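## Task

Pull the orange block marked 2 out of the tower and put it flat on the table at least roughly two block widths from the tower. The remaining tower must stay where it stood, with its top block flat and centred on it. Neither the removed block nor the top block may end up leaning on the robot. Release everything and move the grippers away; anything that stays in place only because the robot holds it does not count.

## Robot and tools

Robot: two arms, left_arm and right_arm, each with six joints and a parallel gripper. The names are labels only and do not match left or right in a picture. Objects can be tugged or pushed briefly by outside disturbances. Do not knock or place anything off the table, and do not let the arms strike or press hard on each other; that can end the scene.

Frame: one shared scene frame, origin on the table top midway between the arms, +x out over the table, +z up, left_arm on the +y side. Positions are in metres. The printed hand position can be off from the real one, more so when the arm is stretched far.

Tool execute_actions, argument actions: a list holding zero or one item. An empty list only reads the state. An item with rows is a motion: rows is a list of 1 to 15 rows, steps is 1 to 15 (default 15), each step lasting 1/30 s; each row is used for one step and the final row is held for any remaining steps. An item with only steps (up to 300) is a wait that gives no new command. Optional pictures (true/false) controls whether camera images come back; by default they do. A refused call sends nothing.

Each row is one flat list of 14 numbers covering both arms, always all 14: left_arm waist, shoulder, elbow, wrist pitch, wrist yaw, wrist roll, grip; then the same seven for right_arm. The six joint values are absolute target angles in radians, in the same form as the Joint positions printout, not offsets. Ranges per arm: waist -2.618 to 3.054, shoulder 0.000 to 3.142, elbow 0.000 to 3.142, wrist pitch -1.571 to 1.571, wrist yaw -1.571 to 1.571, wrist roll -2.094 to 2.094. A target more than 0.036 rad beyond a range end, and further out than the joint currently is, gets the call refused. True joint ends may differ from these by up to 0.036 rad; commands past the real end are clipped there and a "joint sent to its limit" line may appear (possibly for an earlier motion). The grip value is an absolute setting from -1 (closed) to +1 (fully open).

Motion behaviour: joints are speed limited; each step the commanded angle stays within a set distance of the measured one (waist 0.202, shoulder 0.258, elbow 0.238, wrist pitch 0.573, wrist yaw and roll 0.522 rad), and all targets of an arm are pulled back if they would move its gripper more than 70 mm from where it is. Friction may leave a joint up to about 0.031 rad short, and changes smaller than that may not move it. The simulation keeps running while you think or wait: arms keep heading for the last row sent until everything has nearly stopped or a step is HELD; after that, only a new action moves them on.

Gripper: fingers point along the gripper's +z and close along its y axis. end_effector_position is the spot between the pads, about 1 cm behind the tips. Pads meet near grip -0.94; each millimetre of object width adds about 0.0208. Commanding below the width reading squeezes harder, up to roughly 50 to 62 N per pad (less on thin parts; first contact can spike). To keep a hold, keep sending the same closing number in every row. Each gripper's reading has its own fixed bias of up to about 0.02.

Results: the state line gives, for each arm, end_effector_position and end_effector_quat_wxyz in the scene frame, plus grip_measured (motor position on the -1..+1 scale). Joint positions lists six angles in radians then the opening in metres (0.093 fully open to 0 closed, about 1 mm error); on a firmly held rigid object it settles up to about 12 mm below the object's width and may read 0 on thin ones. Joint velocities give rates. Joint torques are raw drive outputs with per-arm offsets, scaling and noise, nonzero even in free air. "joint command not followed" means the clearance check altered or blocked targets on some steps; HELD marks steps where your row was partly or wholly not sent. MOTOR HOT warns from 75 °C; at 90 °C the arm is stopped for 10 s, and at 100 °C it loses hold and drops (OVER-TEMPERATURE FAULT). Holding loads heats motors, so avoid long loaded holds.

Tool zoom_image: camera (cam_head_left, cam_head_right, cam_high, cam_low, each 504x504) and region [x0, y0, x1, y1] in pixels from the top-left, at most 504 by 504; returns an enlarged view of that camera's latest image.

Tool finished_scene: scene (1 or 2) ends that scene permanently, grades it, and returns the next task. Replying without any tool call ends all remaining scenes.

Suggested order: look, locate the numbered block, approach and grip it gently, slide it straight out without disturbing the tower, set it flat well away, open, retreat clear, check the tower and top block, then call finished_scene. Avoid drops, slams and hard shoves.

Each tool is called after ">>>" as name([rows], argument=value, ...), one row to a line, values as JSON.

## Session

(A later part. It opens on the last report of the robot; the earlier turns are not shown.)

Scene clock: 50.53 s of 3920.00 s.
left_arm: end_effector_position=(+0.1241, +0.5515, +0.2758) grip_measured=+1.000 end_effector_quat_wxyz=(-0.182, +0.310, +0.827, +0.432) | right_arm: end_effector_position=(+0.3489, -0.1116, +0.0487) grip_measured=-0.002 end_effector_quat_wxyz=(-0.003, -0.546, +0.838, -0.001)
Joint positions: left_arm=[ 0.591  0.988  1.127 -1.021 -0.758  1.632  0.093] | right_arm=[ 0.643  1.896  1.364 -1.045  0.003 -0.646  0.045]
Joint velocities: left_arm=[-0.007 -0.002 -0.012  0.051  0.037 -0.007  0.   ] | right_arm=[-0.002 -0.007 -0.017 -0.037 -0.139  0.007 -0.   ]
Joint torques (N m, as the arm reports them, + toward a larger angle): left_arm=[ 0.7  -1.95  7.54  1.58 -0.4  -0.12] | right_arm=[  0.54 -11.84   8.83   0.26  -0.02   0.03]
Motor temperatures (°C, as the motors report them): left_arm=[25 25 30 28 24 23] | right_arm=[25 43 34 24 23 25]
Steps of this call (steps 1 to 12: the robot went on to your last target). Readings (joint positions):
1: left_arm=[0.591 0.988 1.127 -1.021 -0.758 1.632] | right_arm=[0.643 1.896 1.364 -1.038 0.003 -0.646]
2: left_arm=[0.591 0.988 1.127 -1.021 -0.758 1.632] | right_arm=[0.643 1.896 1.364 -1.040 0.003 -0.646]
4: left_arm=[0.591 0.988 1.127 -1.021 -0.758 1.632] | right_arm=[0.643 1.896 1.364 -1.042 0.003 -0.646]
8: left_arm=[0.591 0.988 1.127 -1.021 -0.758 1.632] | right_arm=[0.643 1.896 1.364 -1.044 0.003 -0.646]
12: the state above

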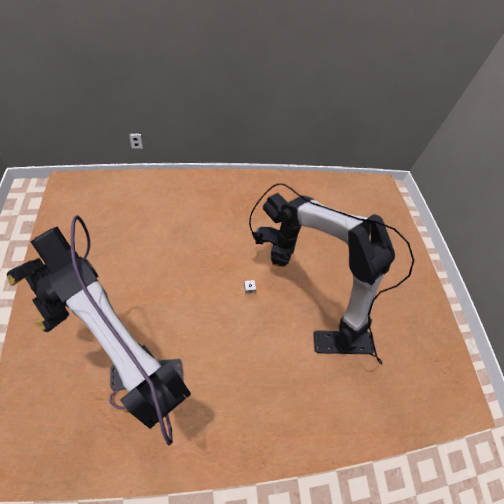

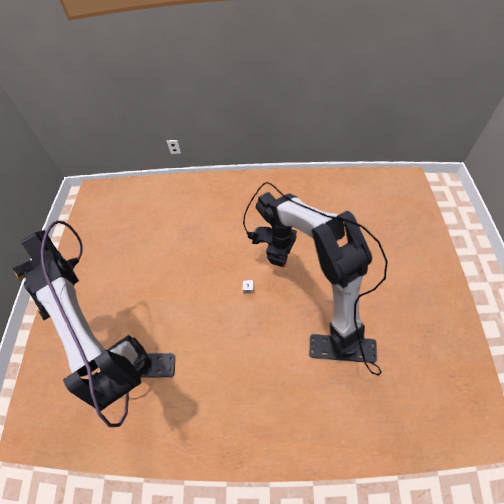

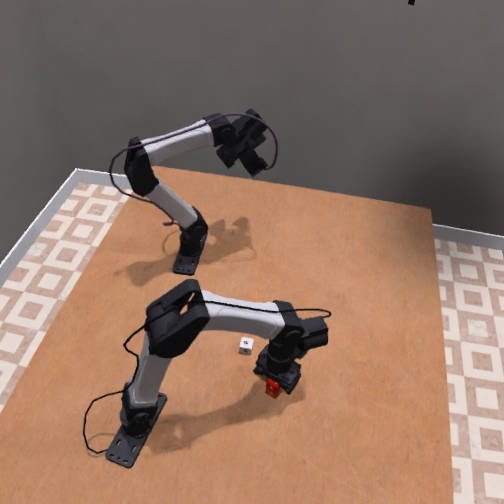

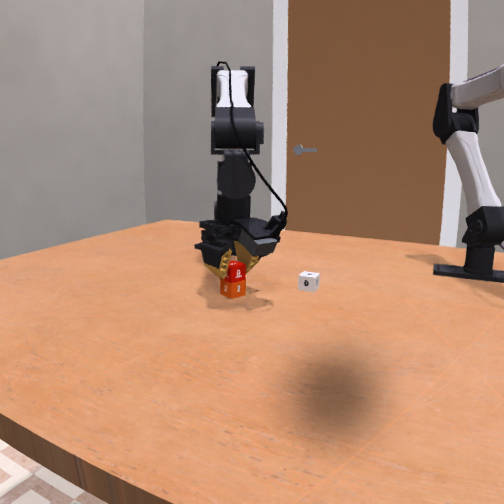

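>>> execute_actions([
  {"rows":[[0.6,0.988,1.127,-1.024,-0.757,1.631,1,0.65,1.89,1.38,-1.05,0,-0.64,-0.25],[0.6,0.988,1.127,-1.024,-0.757,1.631,1,0.65,1.89,1.38,-1.05,0,-0.64,-0.25],[0.6,0.988,1.127,-1.024,-0.757,1.631,1,0.65,1.89,1.38,-1.05,0,-0.64,-0.25],[0.6,0.988,1.127,-1.024,-0.757,1.631,1,0.65,1.89,1.38,-1.05,0,-0.64,-0.3],[0.6,0.988,1.127,-1.024,-0.757,1.631,1,0.65,1.89,1.38,-1.05,0,-0.64,-0.35],[0.6,0.988,1.127,-1.024,-0.757,1.631,1,0.65,1.89,1.38,-1.05,0,-0.64,-0.45],[0.6,0.988,1.127,-1.024,-0.757,1.631,1,0.65,1.89,1.38,-1.05,0,-0.64,-0.55]]},
], pictures=false)

>>> execute_actions([
  {"rows":[[0.6,0.988,1.127,-1.024,-0.757,1.631,1,0.65,1.875,1.38,-1.05,0,-0.64,-0.55],[0.6,0.988,1.127,-1.024,-0.757,1.631,1,0.65,1.865,1.38,-1.05,0,-0.64,-0.55],[0.6,0.988,1.127,-1.024,-0.757,1.631,1,0.65,1.855,1.38,-1.05,0,-0.64,-0.55],[0.6,0.988,1.127,-1.024,-0.757,1.631,1,0.65,1.845,1.38,-1.05,0,-0.64,-0.55],[0.6,0.988,1.127,-1.024,-0.757,1.631,1,0.65,1.84,1.38,-1.05,0,-0.64,-0.55]],"steps":12},
], pictures=false)

>>> execute_actions([
  {"rows":[[0.6,0.988,1.127,-1.024,-0.757,1.631,1,0.69,1.84,1.38,-1.05,0,-0.64,-0.55],[0.6,0.988,1.127,-1.024,-0.757,1.631,1,0.73,1.84,1.38,-1.05,0,-0.64,-0.55],[0.6,0.988,1.127,-1.024,-0.757,1.631,1,0.77,1.84,1.38,-1.05,0,-0.64,-0.55],[0.6,0.988,1.127,-1.024,-0.757,1.631,1,0.81,1.84,1.38,-1.05,0,-0.64,-0.55],[0.6,0.988,1.127,-1.024,-0.757,1.631,1,0.85,1.84,1.38,-1.05,0,-0.64,-0.55],[0.6,0.988,1.127,-1.024,-0.757,1.631,1,0.89,1.84,1.38,-1.05,0,-0.64,-0.55],[0.6,0.988,1.127,-1.024,-0.757,1.631,1,0.93,1.84,1.38,-1.05,0,-0.64,-0.55],[0.6,0.988,1.127,-1.024,-0.757,1.631,1,0.96,1.84,1.38,-1.05,0,-0.64,-0.55],[0.6,0.988,1.127,-1.024,-0.757,1.631,1,0.99,1.84,1.38,-1.05,0,-0.64,-0.55],[0.6,0.988,1.127,-1.024,-0.757,1.631,1,1.015,1.84,1.38,-1.05,0,-0.64,-0.55],[0.6,0.988,1.127,-1.024,-0.757,1.631,1,1.035,1.84,1.38,-1.05,0,-0.64,-0.55],[0.6,0.988,1.127,-1.024,-0.757,1.631,1,1.05,1.84,1.38,-1.05,0,-0.64,-0.55],[0.6,0.988,1.127,-1.024,-0.757,1.631,1,1.06,1.84,1.38,-1.05,0,-0.64,-0.55],[0.6,0.988,1.127,-1.024,-0.757,1.631,1,1.068,1.84,1.38,-1.05,0,-0.64,-0.55]]},
], pictures=false)

>>> execute_actions([
  {"steps":12},
])

>>> zoom_image(camera="cam_low", region=[250,160,380,300])

>>> zoom_image(camera="cam_high", region=[190,270,310,370])

Scene clock: 68.87 s of 3920.00 s.
left_arm: end_effector_position=(+0.1241, +0.5515, +0.2758) grip_measured=+1.000 end_effector_quat_wxyz=(-0.182, +0.310, +0.827, +0.432) | right_arm: end_effector_position=(+0.3488, -0.1116, +0.0487) grip_measured=-0.430 end_effector_quat_wxyz=(-0.003, -0.546, +0.838, -0.001)
Joint positions: left_arm=[ 0.591  0.988  1.127 -1.021 -0.758  1.632  0.093] | right_arm=[ 0.643  1.896  1.364 -1.045  0.003 -0.646  0.025]
Joint velocities: left_arm=[-0.012  0.022  0.012  0.022 -0.051  0.066  0.   ] | right_arm=[ 0.007 -0.007 -0.017 -0.007 -0.051 -0.081  0.   ]
Joint torques (N m, as the arm reports them, + toward a larger angle): left_arm=[ 0.69 -1.94  7.52  1.59 -0.39 -0.12] | right_arm=[  0.54 -11.81   8.42   0.34  -0.03   0.03]
Motor temperatures (°C, as the motors report them): left_arm=[25 25 30 28 24 23] | right_arm=[25 46 36 24 23 25]
Steps of this call (steps 1 to 15: the robot went on to your last target; steps 16 to 90: nothing new was sent; then 14.83 s passed at rest; steps 91 to 105: all 15 steps of this action). Readings (joint positions):
91: left_arm=[0.591 0.988 1.127 -1.021 -0.758 1.632] | right_arm=[0.643 1.896 1.364 -1.045 0.003 -0.646]
92: left_arm=[0.591 0.988 1.127 -1.021 -0.758 1.632] | right_arm=[0.643 1.896 1.364 -1.045 0.003 -0.646]
94: left_arm=[0.591 0.988 1.127 -1.021 -0.758 1.632] | right_arm=[0.643 1.896 1.364 -1.045 0.003 -0.646]
98: left_arm=[0.591 0.988 1.127 -1.021 -0.758 1.632] | right_arm=[0.643 1.896 1.364 -1.045 0.003 -0.646]
105: the state above

Scene clock: 69.27 s of 3920.00 s.
left_arm: end_effector_position=(+0.1241, +0.5515, +0.2758) grip_measured=+1.000 end_effector_quat_wxyz=(-0.182, +0.310, +0.827, +0.432) | right_arm: end_effector_position=(+0.3512, -0.1103, +0.0643) grip_measured=-0.430 end_effector_quat_wxyz=(+0.021, -0.546, +0.838, -0.003)
Joint positions: left_arm=[ 0.591  0.988  1.127 -1.021 -0.758  1.632  0.093] | right_arm=[ 0.643  1.848  1.364 -1.045  0.003 -0.646  0.025]
Joint velocities: left_arm=[-0.007  0.002  0.007  0.007 -0.037 -0.066  0.   ] | right_arm=[-0.007 -0.012 -0.002 -0.051  0.022 -0.022  0.   ]
Joint torques (N m, as the arm reports them, + toward a larger angle): left_arm=[ 0.69 -1.96  7.53  1.58 -0.39 -0.11] | right_arm=[  0.55 -11.63   8.67   0.45  -0.03   0.03]
Motor temperatures (°C, as the motors report them): left_arm=[25 25 30 28 24 23] | right_arm=[25 46 36 24 23 25]
Steps of this call (steps 1 to 12: all 12 steps of this action). Readings (joint positions):
1: left_arm=[0.591 0.988 1.127 -1.021 -0.758 1.632] | right_arm=[0.643 1.896 1.364 -1.045 0.003 -0.646]
2: left_arm=[0.591 0.988 1.127 -1.021 -0.758 1.632] | right_arm=[0.643 1.895 1.364 -1.045 0.003 -0.646]
4: left_arm=[0.591 0.988 1.127 -1.021 -0.758 1.632] | right_arm=[0.643 1.885 1.364 -1.045 0.003 -0.646]
8: left_arm=[0.591 0.988 1.127 -1.021 -0.758 1.632] | right_arm=[0.643 1.853 1.364 -1.045 0.003 -0.646]
12: the state above

Scene clock: 69.77 s of 3920.00 s.
left_arm: end_effector_position=(+0.1241, +0.5515, +0.2758) grip_measured=+1.000 end_effector_quat_wxyz=(-0.182, +0.310, +0.827, +0.432) | right_arm: end_effector_position=(+0.2557, -0.0011, +0.0643) grip_measured=-0.430 end_effector_quat_wxyz=(-0.021, +0.708, -0.706, -0.003)
Joint positions: left_arm=[ 0.591  0.988  1.127 -1.021 -0.758  1.632  0.093] | right_arm=[ 1.063  1.848  1.364 -1.045  0.001 -0.646  0.025]
Joint velocities: left_arm=[ 0.002 -0.002  0.002  0.022  0.022  0.007  0.   ] | right_arm=[ 0.139 -0.022  0.012  0.066 -0.007 -0.081 -0.001]
Joint torques (N m, as the arm reports them, + toward a larger angle): left_arm=[ 0.68 -1.95  7.51  1.59 -0.4  -0.13] | right_arm=[ -0.45 -11.71   8.58   0.46   0.01   0.03]
Motor temperatures (°C, as the motors report them): left_arm=[25 25 30 28 24 23] | right_arm=[25 46 36 24 23 25]
Steps of this call (steps 1 to 15: all 15 steps of this action). Readings (joint positions):
1: left_arm=[0.591 0.988 1.127 -1.021 -0.758 1.632] | right_arm=[0.647 1.848 1.364 -1.045 0.004 -0.646]
2: left_arm=[0.591 0.988 1.127 -1.021 -0.758 1.632] | right_arm=[0.659 1.848 1.364 -1.045 0.005 -0.646]
4: left_arm=[0.591 0.988 1.127 -1.021 -0.758 1.632] | right_arm=[0.714 1.848 1.364 -1.045 0.008 -0.646]
8: left_arm=[0.591 0.988 1.127 -1.021 -0.758 1.632] | right_arm=[0.892 1.848 1.364 -1.045 0.007 -0.646]
15: the state above

Scene clock: 70.17 s of 3920.00 s.
left_arm: end_effector_position=(+0.1241, +0.5515, +0.2758) grip_measured=+1.000 end_effector_quat_wxyz=(-0.182, +0.310, +0.827, +0.432) | right_arm: end_effector_position=(+0.2547, -0.0003, +0.0643) grip_measured=-0.430 end_effector_quat_wxyz=(-0.021, +0.710, -0.704, -0.003)
Joint positions: left_arm=[ 0.591  0.988  1.127 -1.021 -0.758  1.632  0.093] | right_arm=[ 1.067  1.848  1.364 -1.045  0.001 -0.646  0.025]
Joint velocities: left_arm=[-0.002 -0.007 -0.022 -0.037 -0.037 -0.007  0.   ] | right_arm=[ 0.007  0.012 -0.002 -0.022  0.022 -0.051  0.   ]
Joint torques (N m, as the arm reports them, + toward a larger angle): left_arm=[ 0.7  -1.96  7.54  1.58 -0.4  -0.11] | right_arm=[  0.09 -11.69   8.58   0.46   0.     0.02]
Motor temperatures (°C, as the motors report them): left_arm=[25 25 30 28 24 23] | right_arm=[25 46 36 24 23 25]
Steps of this call (steps 1 to 12: the robot went on to your last target). Readings (joint positions):
1: left_arm=[0.591 0.988 1.127 -1.021 -0.758 1.632] | right_arm=[1.067 1.848 1.364 -1.045 0.001 -0.646]
2: left_arm=[0.591 0.988 1.127 -1.021 -0.758 1.632] | right_arm=[1.067 1.848 1.364 -1.045 0.001 -0.646]
4: left_arm=[0.591 0.988 1.127 -1.021 -0.758 1.632] | right_arm=[1.067 1.848 1.364 -1.045 0.001 -0.646]
8: left_arm=[0.591 0.988 1.127 -1.021 -0.758 1.632] | right_arm=[1.067 1.848 1.364 -1.045 0.001 -0.646]
12: the state above

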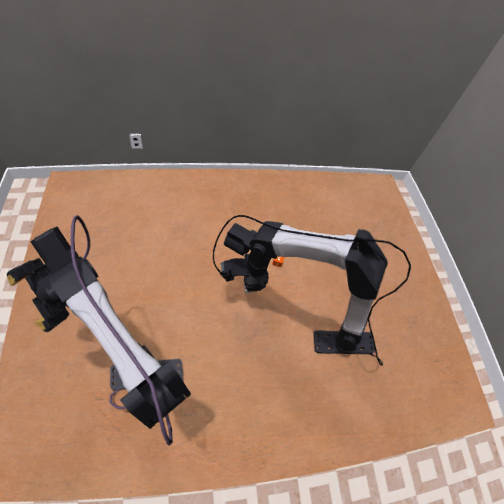

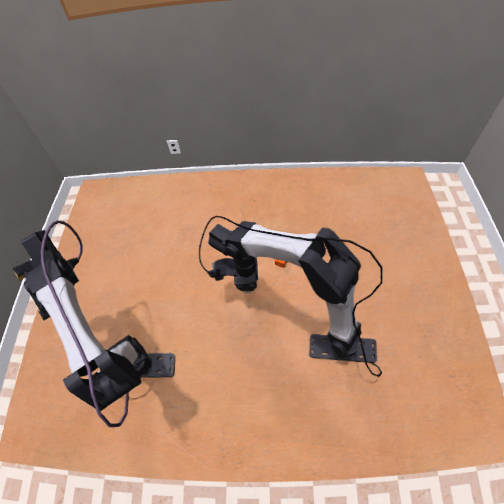

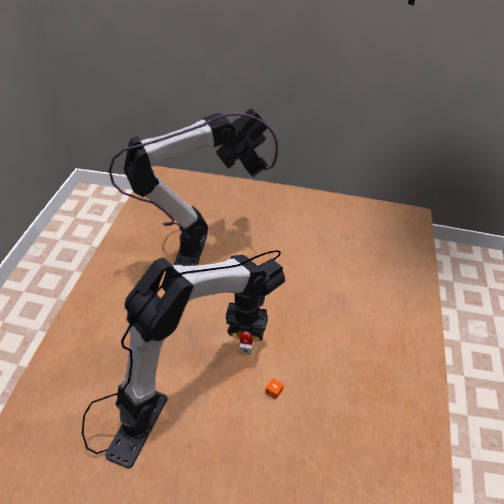

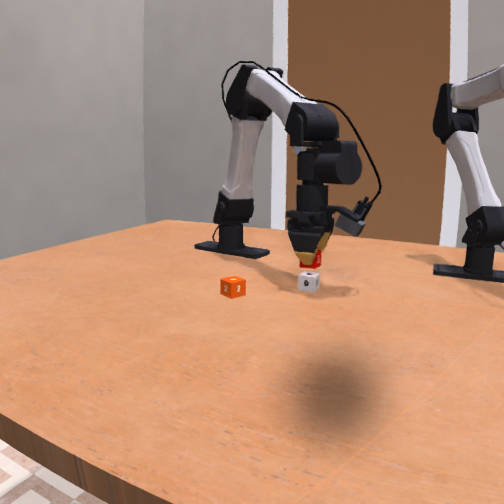

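Region (250, 160, 380, 300) of cam_low's 504x504 image, scaled by 3.600, with more detail than that image has; it fills the left 468 columns of this view, and the rest is white.

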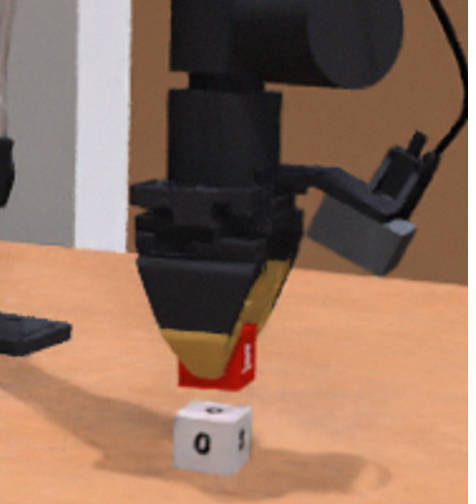

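Region (190, 270, 310, 370) of cam_high's 504x504 image, scaled by 4.200, with more detail than that image has.

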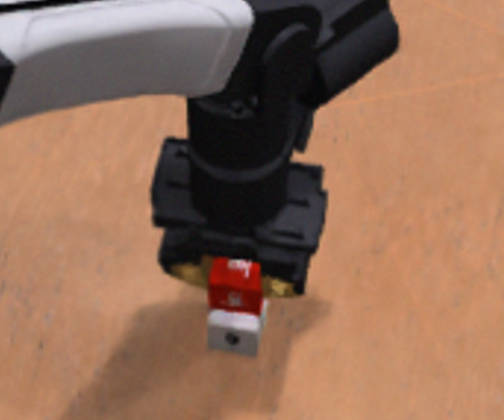

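>>> execute_actions([
  {"rows":[[0.6,0.988,1.127,-1.024,-0.757,1.631,1,1.053,1.86,1.365,-1.045,0,-0.64,-0.55],[0.6,0.988,1.127,-1.024,-0.757,1.631,1,1.053,1.866,1.365,-1.045,0,-0.64,-0.55],[0.6,0.988,1.127,-1.024,-0.757,1.631,1,1.053,1.872,1.365,-1.045,0,-0.64,-0.55],[0.6,0.988,1.127,-1.024,-0.757,1.631,1,1.053,1.878,1.365,-1.045,0,-0.64,-0.55],[0.6,0.988,1.127,-1.024,-0.757,1.631,1,1.053,1.884,1.365,-1.045,0,-0.64,-0.55],[0.6,0.988,1.127,-1.024,-0.757,1.631,1,1.053,1.89,1.365,-1.045,0,-0.64,-0.55],[0.6,0.988,1.127,-1.024,-0.757,1.631,1,1.053,1.895,1.365,-1.045,0,-0.64,-0.55],[0.6,0.988,1.127,-1.024,-0.757,1.631,1,1.053,1.9,1.365,-1.045,0,-0.64,-0.55],[0.6,0.988,1.127,-1.024,-0.757,1.631,1,1.053,1.905,1.365,-1.045,0,-0.64,-0.55],[0.6,0.988,1.127,-1.024,-0.757,1.631,1,1.053,1.91,1.365,-1.045,0,-0.64,-0.55],[0.6,0.988,1.127,-1.024,-0.757,1.631,1,1.053,1.914,1.365,-1.045,0,-0.64,-0.55]]},
])

>>> zoom_image(camera="cam_low", region=[250,160,380,300])

>>> zoom_image(camera="cam_high", region=[190,270,310,370])

Scene clock: 77.30 s of 3920.00 s.
left_arm: end_effector_position=(+0.1241, +0.5515, +0.2758) grip_measured=+1.000 end_effector_quat_wxyz=(-0.182, +0.310, +0.827, +0.432) | right_arm: end_effector_position=(+0.2532, -0.0022, +0.0483) grip_measured=-0.430 end_effector_quat_wxyz=(+0.003, +0.710, -0.704, +0.001)
Joint positions: left_arm=[ 0.591  0.988  1.127 -1.021 -0.758  1.632  0.093] | right_arm=[ 1.067  1.897  1.364 -1.044  0.001 -0.645  0.025]
Joint velocities: left_arm=[-0.007 -0.002 -0.007 -0.037 -0.066 -0.139  0.   ] | right_arm=[-0.022 -0.002  0.017 -0.051  0.007 -0.037  0.   ]
Joint torques (N m, as the arm reports them, + toward a larger angle): left_arm=[ 0.7  -1.96  7.52  1.57 -0.4  -0.12] | right_arm=[-1.15 -9.65  7.06  0.37  0.    0.01]
Motor temperatures (°C, as the motors report them): left_arm=[25 25 31 29 24 23] | right_arm=[25 46 37 24 23 25]
Steps of this call (steps 1 to 15: the robot went on to your last target; steps 16 to 90: nothing new was sent; then 3.63 s passed at rest; steps 91 to 105: all 15 steps of this action). Readings (joint positions):
91: left_arm=[0.591 0.988 1.127 -1.021 -0.758 1.632] | right_arm=[1.067 1.848 1.364 -1.045 0.001 -0.646]
92: left_arm=[0.591 0.988 1.127 -1.021 -0.758 1.632] | right_arm=[1.067 1.848 1.364 -1.045 0.001 -0.646]
94: left_arm=[0.591 0.988 1.127 -1.021 -0.758 1.632] | right_arm=[1.067 1.850 1.364 -1.045 0.001 -0.646]
98: left_arm=[0.591 0.988 1.127 -1.021 -0.758 1.632] | right_arm=[1.067 1.871 1.364 -1.045 0.001 -0.646]
105: the state above

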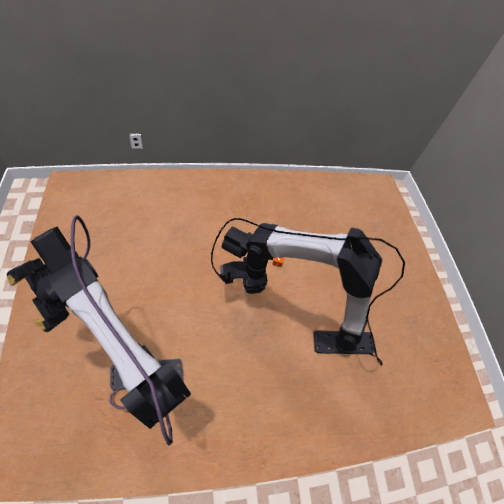

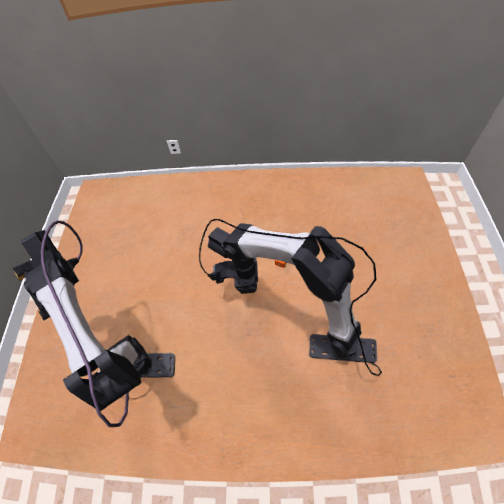

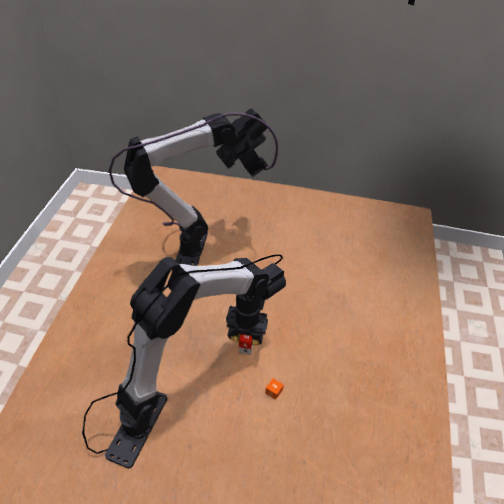

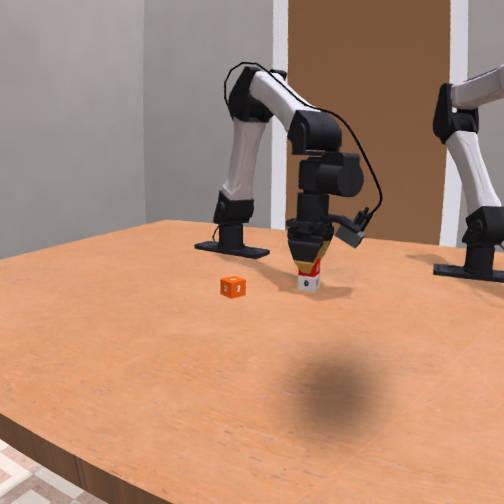

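Region (250, 160, 380, 300) of cam_low's 504x504 image, scaled by 3.600, with more detail than that image has; it fills the left 468 columns of this view, and the rest is white.

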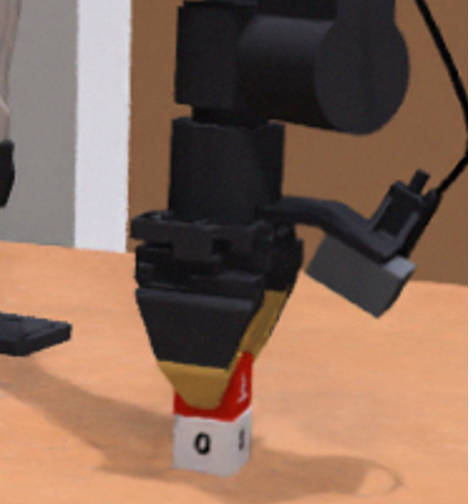

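Region (190, 270, 310, 370) of cam_high's 504x504 image, scaled by 4.200, with more detail than that image has.

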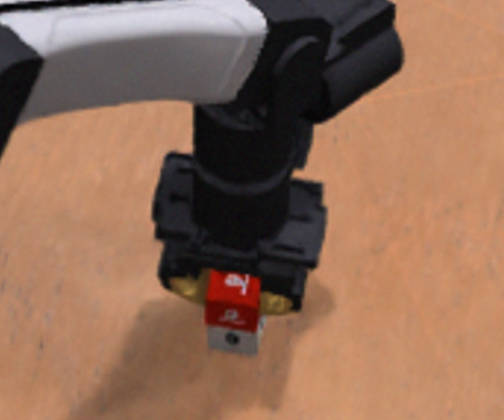

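The offset is about 2 mm, which is acceptable; releasing.

>>> execute_actions([
  {"rows":[[0.6,0.988,1.127,-1.024,-0.757,1.631,1,1.067,1.897,1.365,-1.045,0,-0.645,0.5]],"steps":12},
], pictures=false)

>>> execute_actions([
  {"rows":[[0.6,0.988,1.127,-1.024,-0.757,1.631,1,1.067,1.87,1.42,-1.11,0,-0.645,0.5],[0.6,0.988,1.127,-1.024,-0.757,1.631,1,1.067,1.87,1.42,-1.11,0,-0.645,0.5],[0.6,0.988,1.127,-1.024,-0.757,1.631,1,1.067,1.855,1.48,-1.19,0,-0.645,0.5],[0.6,0.988,1.127,-1.024,-0.757,1.631,1,1.067,1.855,1.48,-1.19,0,-0.645,0.5],[0.6,0.988,1.127,-1.024,-0.757,1.631,1,1.067,1.84,1.54,-1.27,0,-0.645,0.5],[0.6,0.988,1.127,-1.024,-0.757,1.631,1,1.067,1.84,1.54,-1.27,0,-0.645,0.5],[0.6,0.988,1.127,-1.024,-0.757,1.631,1,1.067,1.82,1.6,-1.34,0,-0.645,0.5]],"steps":12},
], pictures=false)

>>> execute_actions([
  {"rows":[[0.6,0.988,1.127,-1.024,-0.757,1.631,1,0.1,1.5,1.5,-1.4,0,-0.645,0.5]]},
])

>>> zoom_image(camera="cam_head_right", region=[210,240,310,310])

Scene clock: 83.27 s of 3920.00 s.
left_arm: end_effector_position=(+0.1241, +0.5515, +0.2758) grip_measured=+1.000 end_effector_quat_wxyz=(-0.182, +0.310, +0.827, +0.432) | right_arm: end_effector_position=(+0.2532, -0.0022, +0.0483) grip_measured=+0.498 end_effector_quat_wxyz=(+0.003, +0.710, -0.704, +0.001)
Joint positions: left_arm=[ 0.591  0.988  1.127 -1.021 -0.758  1.632  0.093] | right_arm=[ 1.067  1.897  1.364 -1.044  0.001 -0.645  0.069]
Joint velocities: left_arm=[ 0.017  0.012 -0.017  0.022 -0.007 -0.007  0.   ] | right_arm=[-0.002  0.007 -0.002 -0.037  0.037 -0.007  0.   ]
Joint torques (N m, as the arm reports them, + toward a larger angle): left_arm=[ 0.65 -1.95  7.54  1.58 -0.41 -0.11] | right_arm=[  0.01 -11.4    7.19   0.41  -0.01  -0.02]
Motor temperatures (°C, as the motors report them): left_arm=[25 25 31 29 24 23] | right_arm=[25 46 36 24 23 25]
Steps of this call (steps 1 to 15: the robot went on to your last target; steps 16 to 90: nothing new was sent; then 2.57 s passed at rest; steps 91 to 102: all 12 steps of this action). Readings (joint positions):
91: left_arm=[0.591 0.988 1.127 -1.021 -0.758 1.632] | right_arm=[1.067 1.897 1.364 -1.044 0.001 -0.645]
92: left_arm=[0.591 0.988 1.127 -1.021 -0.758 1.632] | right_arm=[1.067 1.897 1.364 -1.044 0.001 -0.645]
94: left_arm=[0.591 0.988 1.127 -1.021 -0.758 1.632] | right_arm=[1.067 1.897 1.364 -1.044 0.001 -0.645]
98: left_arm=[0.591 0.988 1.127 -1.021 -0.758 1.632] | right_arm=[1.067 1.897 1.364 -1.044 0.001 -0.645]
102: the state above

Scene clock: 83.67 s of 3920.00 s.
left_arm: end_effector_position=(+0.1241, +0.5515, +0.2758) grip_measured=+1.000 end_effector_quat_wxyz=(-0.182, +0.310, +0.827, +0.432) | right_arm: end_effector_position=(+0.2586, +0.0050, +0.1317) grip_measured=+0.498 end_effector_quat_wxyz=(-0.037, +0.709, -0.704, -0.005)
Joint positions: left_arm=[ 0.591  0.988  1.127 -1.021 -0.758  1.632  0.093] | right_arm=[ 1.067  1.813  1.587 -1.27   0.001 -0.645  0.069]
Joint velocities: left_arm=[-0.007  0.012 -0.002 -0.051 -0.051  0.11   0.   ] | right_arm=[ 0.002 -0.134  0.071 -0.286  0.066  0.022  0.001]
Joint torques (N m, as the arm reports them, + toward a larger angle): left_arm=[ 0.71 -1.98  7.52  1.58 -0.4  -0.11] | right_arm=[ 0.   -9.25  8.15  0.37  0.   -0.03]
Motor temperatures (°C, as the motors report them): left_arm=[25 25 31 29 24 23] | right_arm=[25 46 37 24 23 25]
Steps of this call (steps 1 to 12: all 12 steps of this action). Readings (joint positions):
1: left_arm=[0.591 0.988 1.127 -1.021 -0.758 1.632] | right_arm=[1.067 1.897 1.369 -1.052 0.001 -0.645]
2: left_arm=[0.591 0.988 1.127 -1.021 -0.758 1.632] | right_arm=[1.067 1.897 1.376 -1.063 0.001 -0.645]
4: left_arm=[0.591 0.988 1.127 -1.021 -0.758 1.632] | right_arm=[1.067 1.892 1.414 -1.108 0.001 -0.645]
8: left_arm=[0.591 0.988 1.127 -1.021 -0.758 1.632] | right_arm=[1.067 1.859 1.535 -1.216 0.001 -0.645]
12: the state above

Scene clock: 84.17 s of 3920.00 s.
left_arm: end_effector_position=(+0.1241, +0.5515, +0.2758) grip_measured=+1.000 end_effector_quat_wxyz=(-0.182, +0.310, +0.827, +0.432) | right_arm: end_effector_position=(+0.3508, -0.2752, +0.2114) grip_measured=+0.499 end_effector_quat_wxyz=(+0.119, -0.321, +0.939, -0.040)
Joint positions: left_arm=[ 0.591  0.988  1.127 -1.021 -0.758  1.632  0.093] | right_arm=[ 0.148  1.496  1.534 -1.358  0.002 -0.645  0.069]
Joint velocities: left_arm=[-0.012  0.002  0.002 -0.022 -0.022 -0.007  0.   ] | right_arm=[-1.468 -0.012  0.002 -0.095  0.242 -0.037 -0.   ]
Joint torques (N m, as the arm reports them, + toward a larger angle): left_arm=[ 0.69 -1.94  7.51  1.58 -0.4  -0.12] | right_arm=[ 3.42 -6.66  4.8   0.63 -0.28 -0.02]
Motor temperatures (°C, as the motors report them): left_arm=[25 25 31 29 24 23] | right_arm=[25 46 36 24 23 25]
Steps of this call (steps 1 to 15: all 15 steps of this action). Readings (joint positions):
1: left_arm=[0.591 0.988 1.127 -1.021 -0.758 1.632] | right_arm=[1.054 1.791 1.577 -1.272 -0.006 -0.645]
2: left_arm=[0.591 0.988 1.127 -1.021 -0.758 1.632] | right_arm=[1.025 1.756 1.557 -1.280 -0.011 -0.645]
4: left_arm=[0.591 0.988 1.127 -1.021 -0.758 1.632] | right_arm=[0.935 1.666 1.536 -1.306 -0.011 -0.645]
8: left_arm=[0.591 0.988 1.127 -1.021 -0.758 1.632] | right_arm=[0.661 1.508 1.534 -1.338 -0.010 -0.645]
15: the state above

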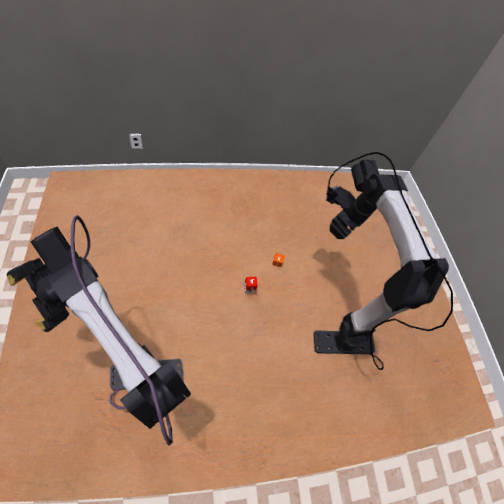

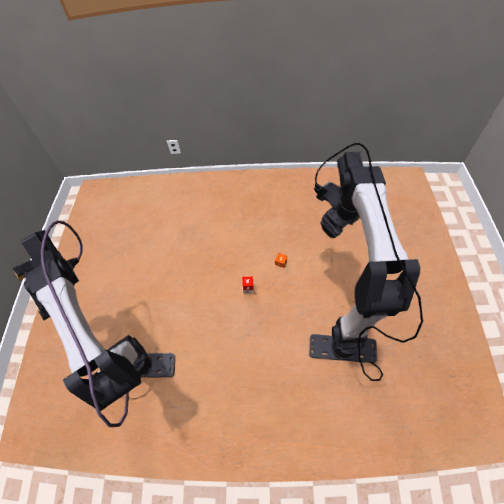

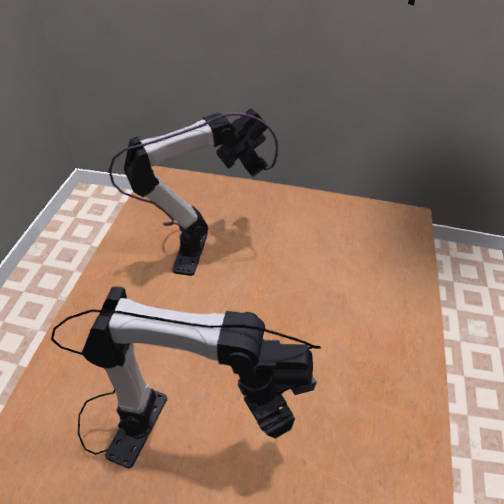

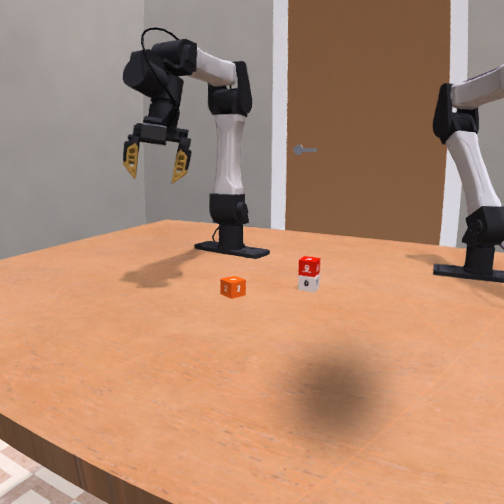

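Region (210, 240, 310, 310) of cam_head_right's 504x504 image, scaled by 5.040, with more detail than that image has; it fills the top 353 rows of this view, and the rest is white.

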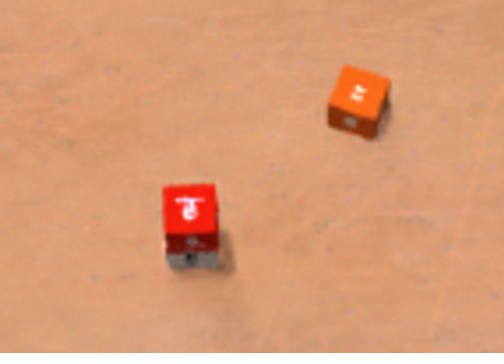

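>>> finished_scene(scene=2)

The scene is finished: the task was done.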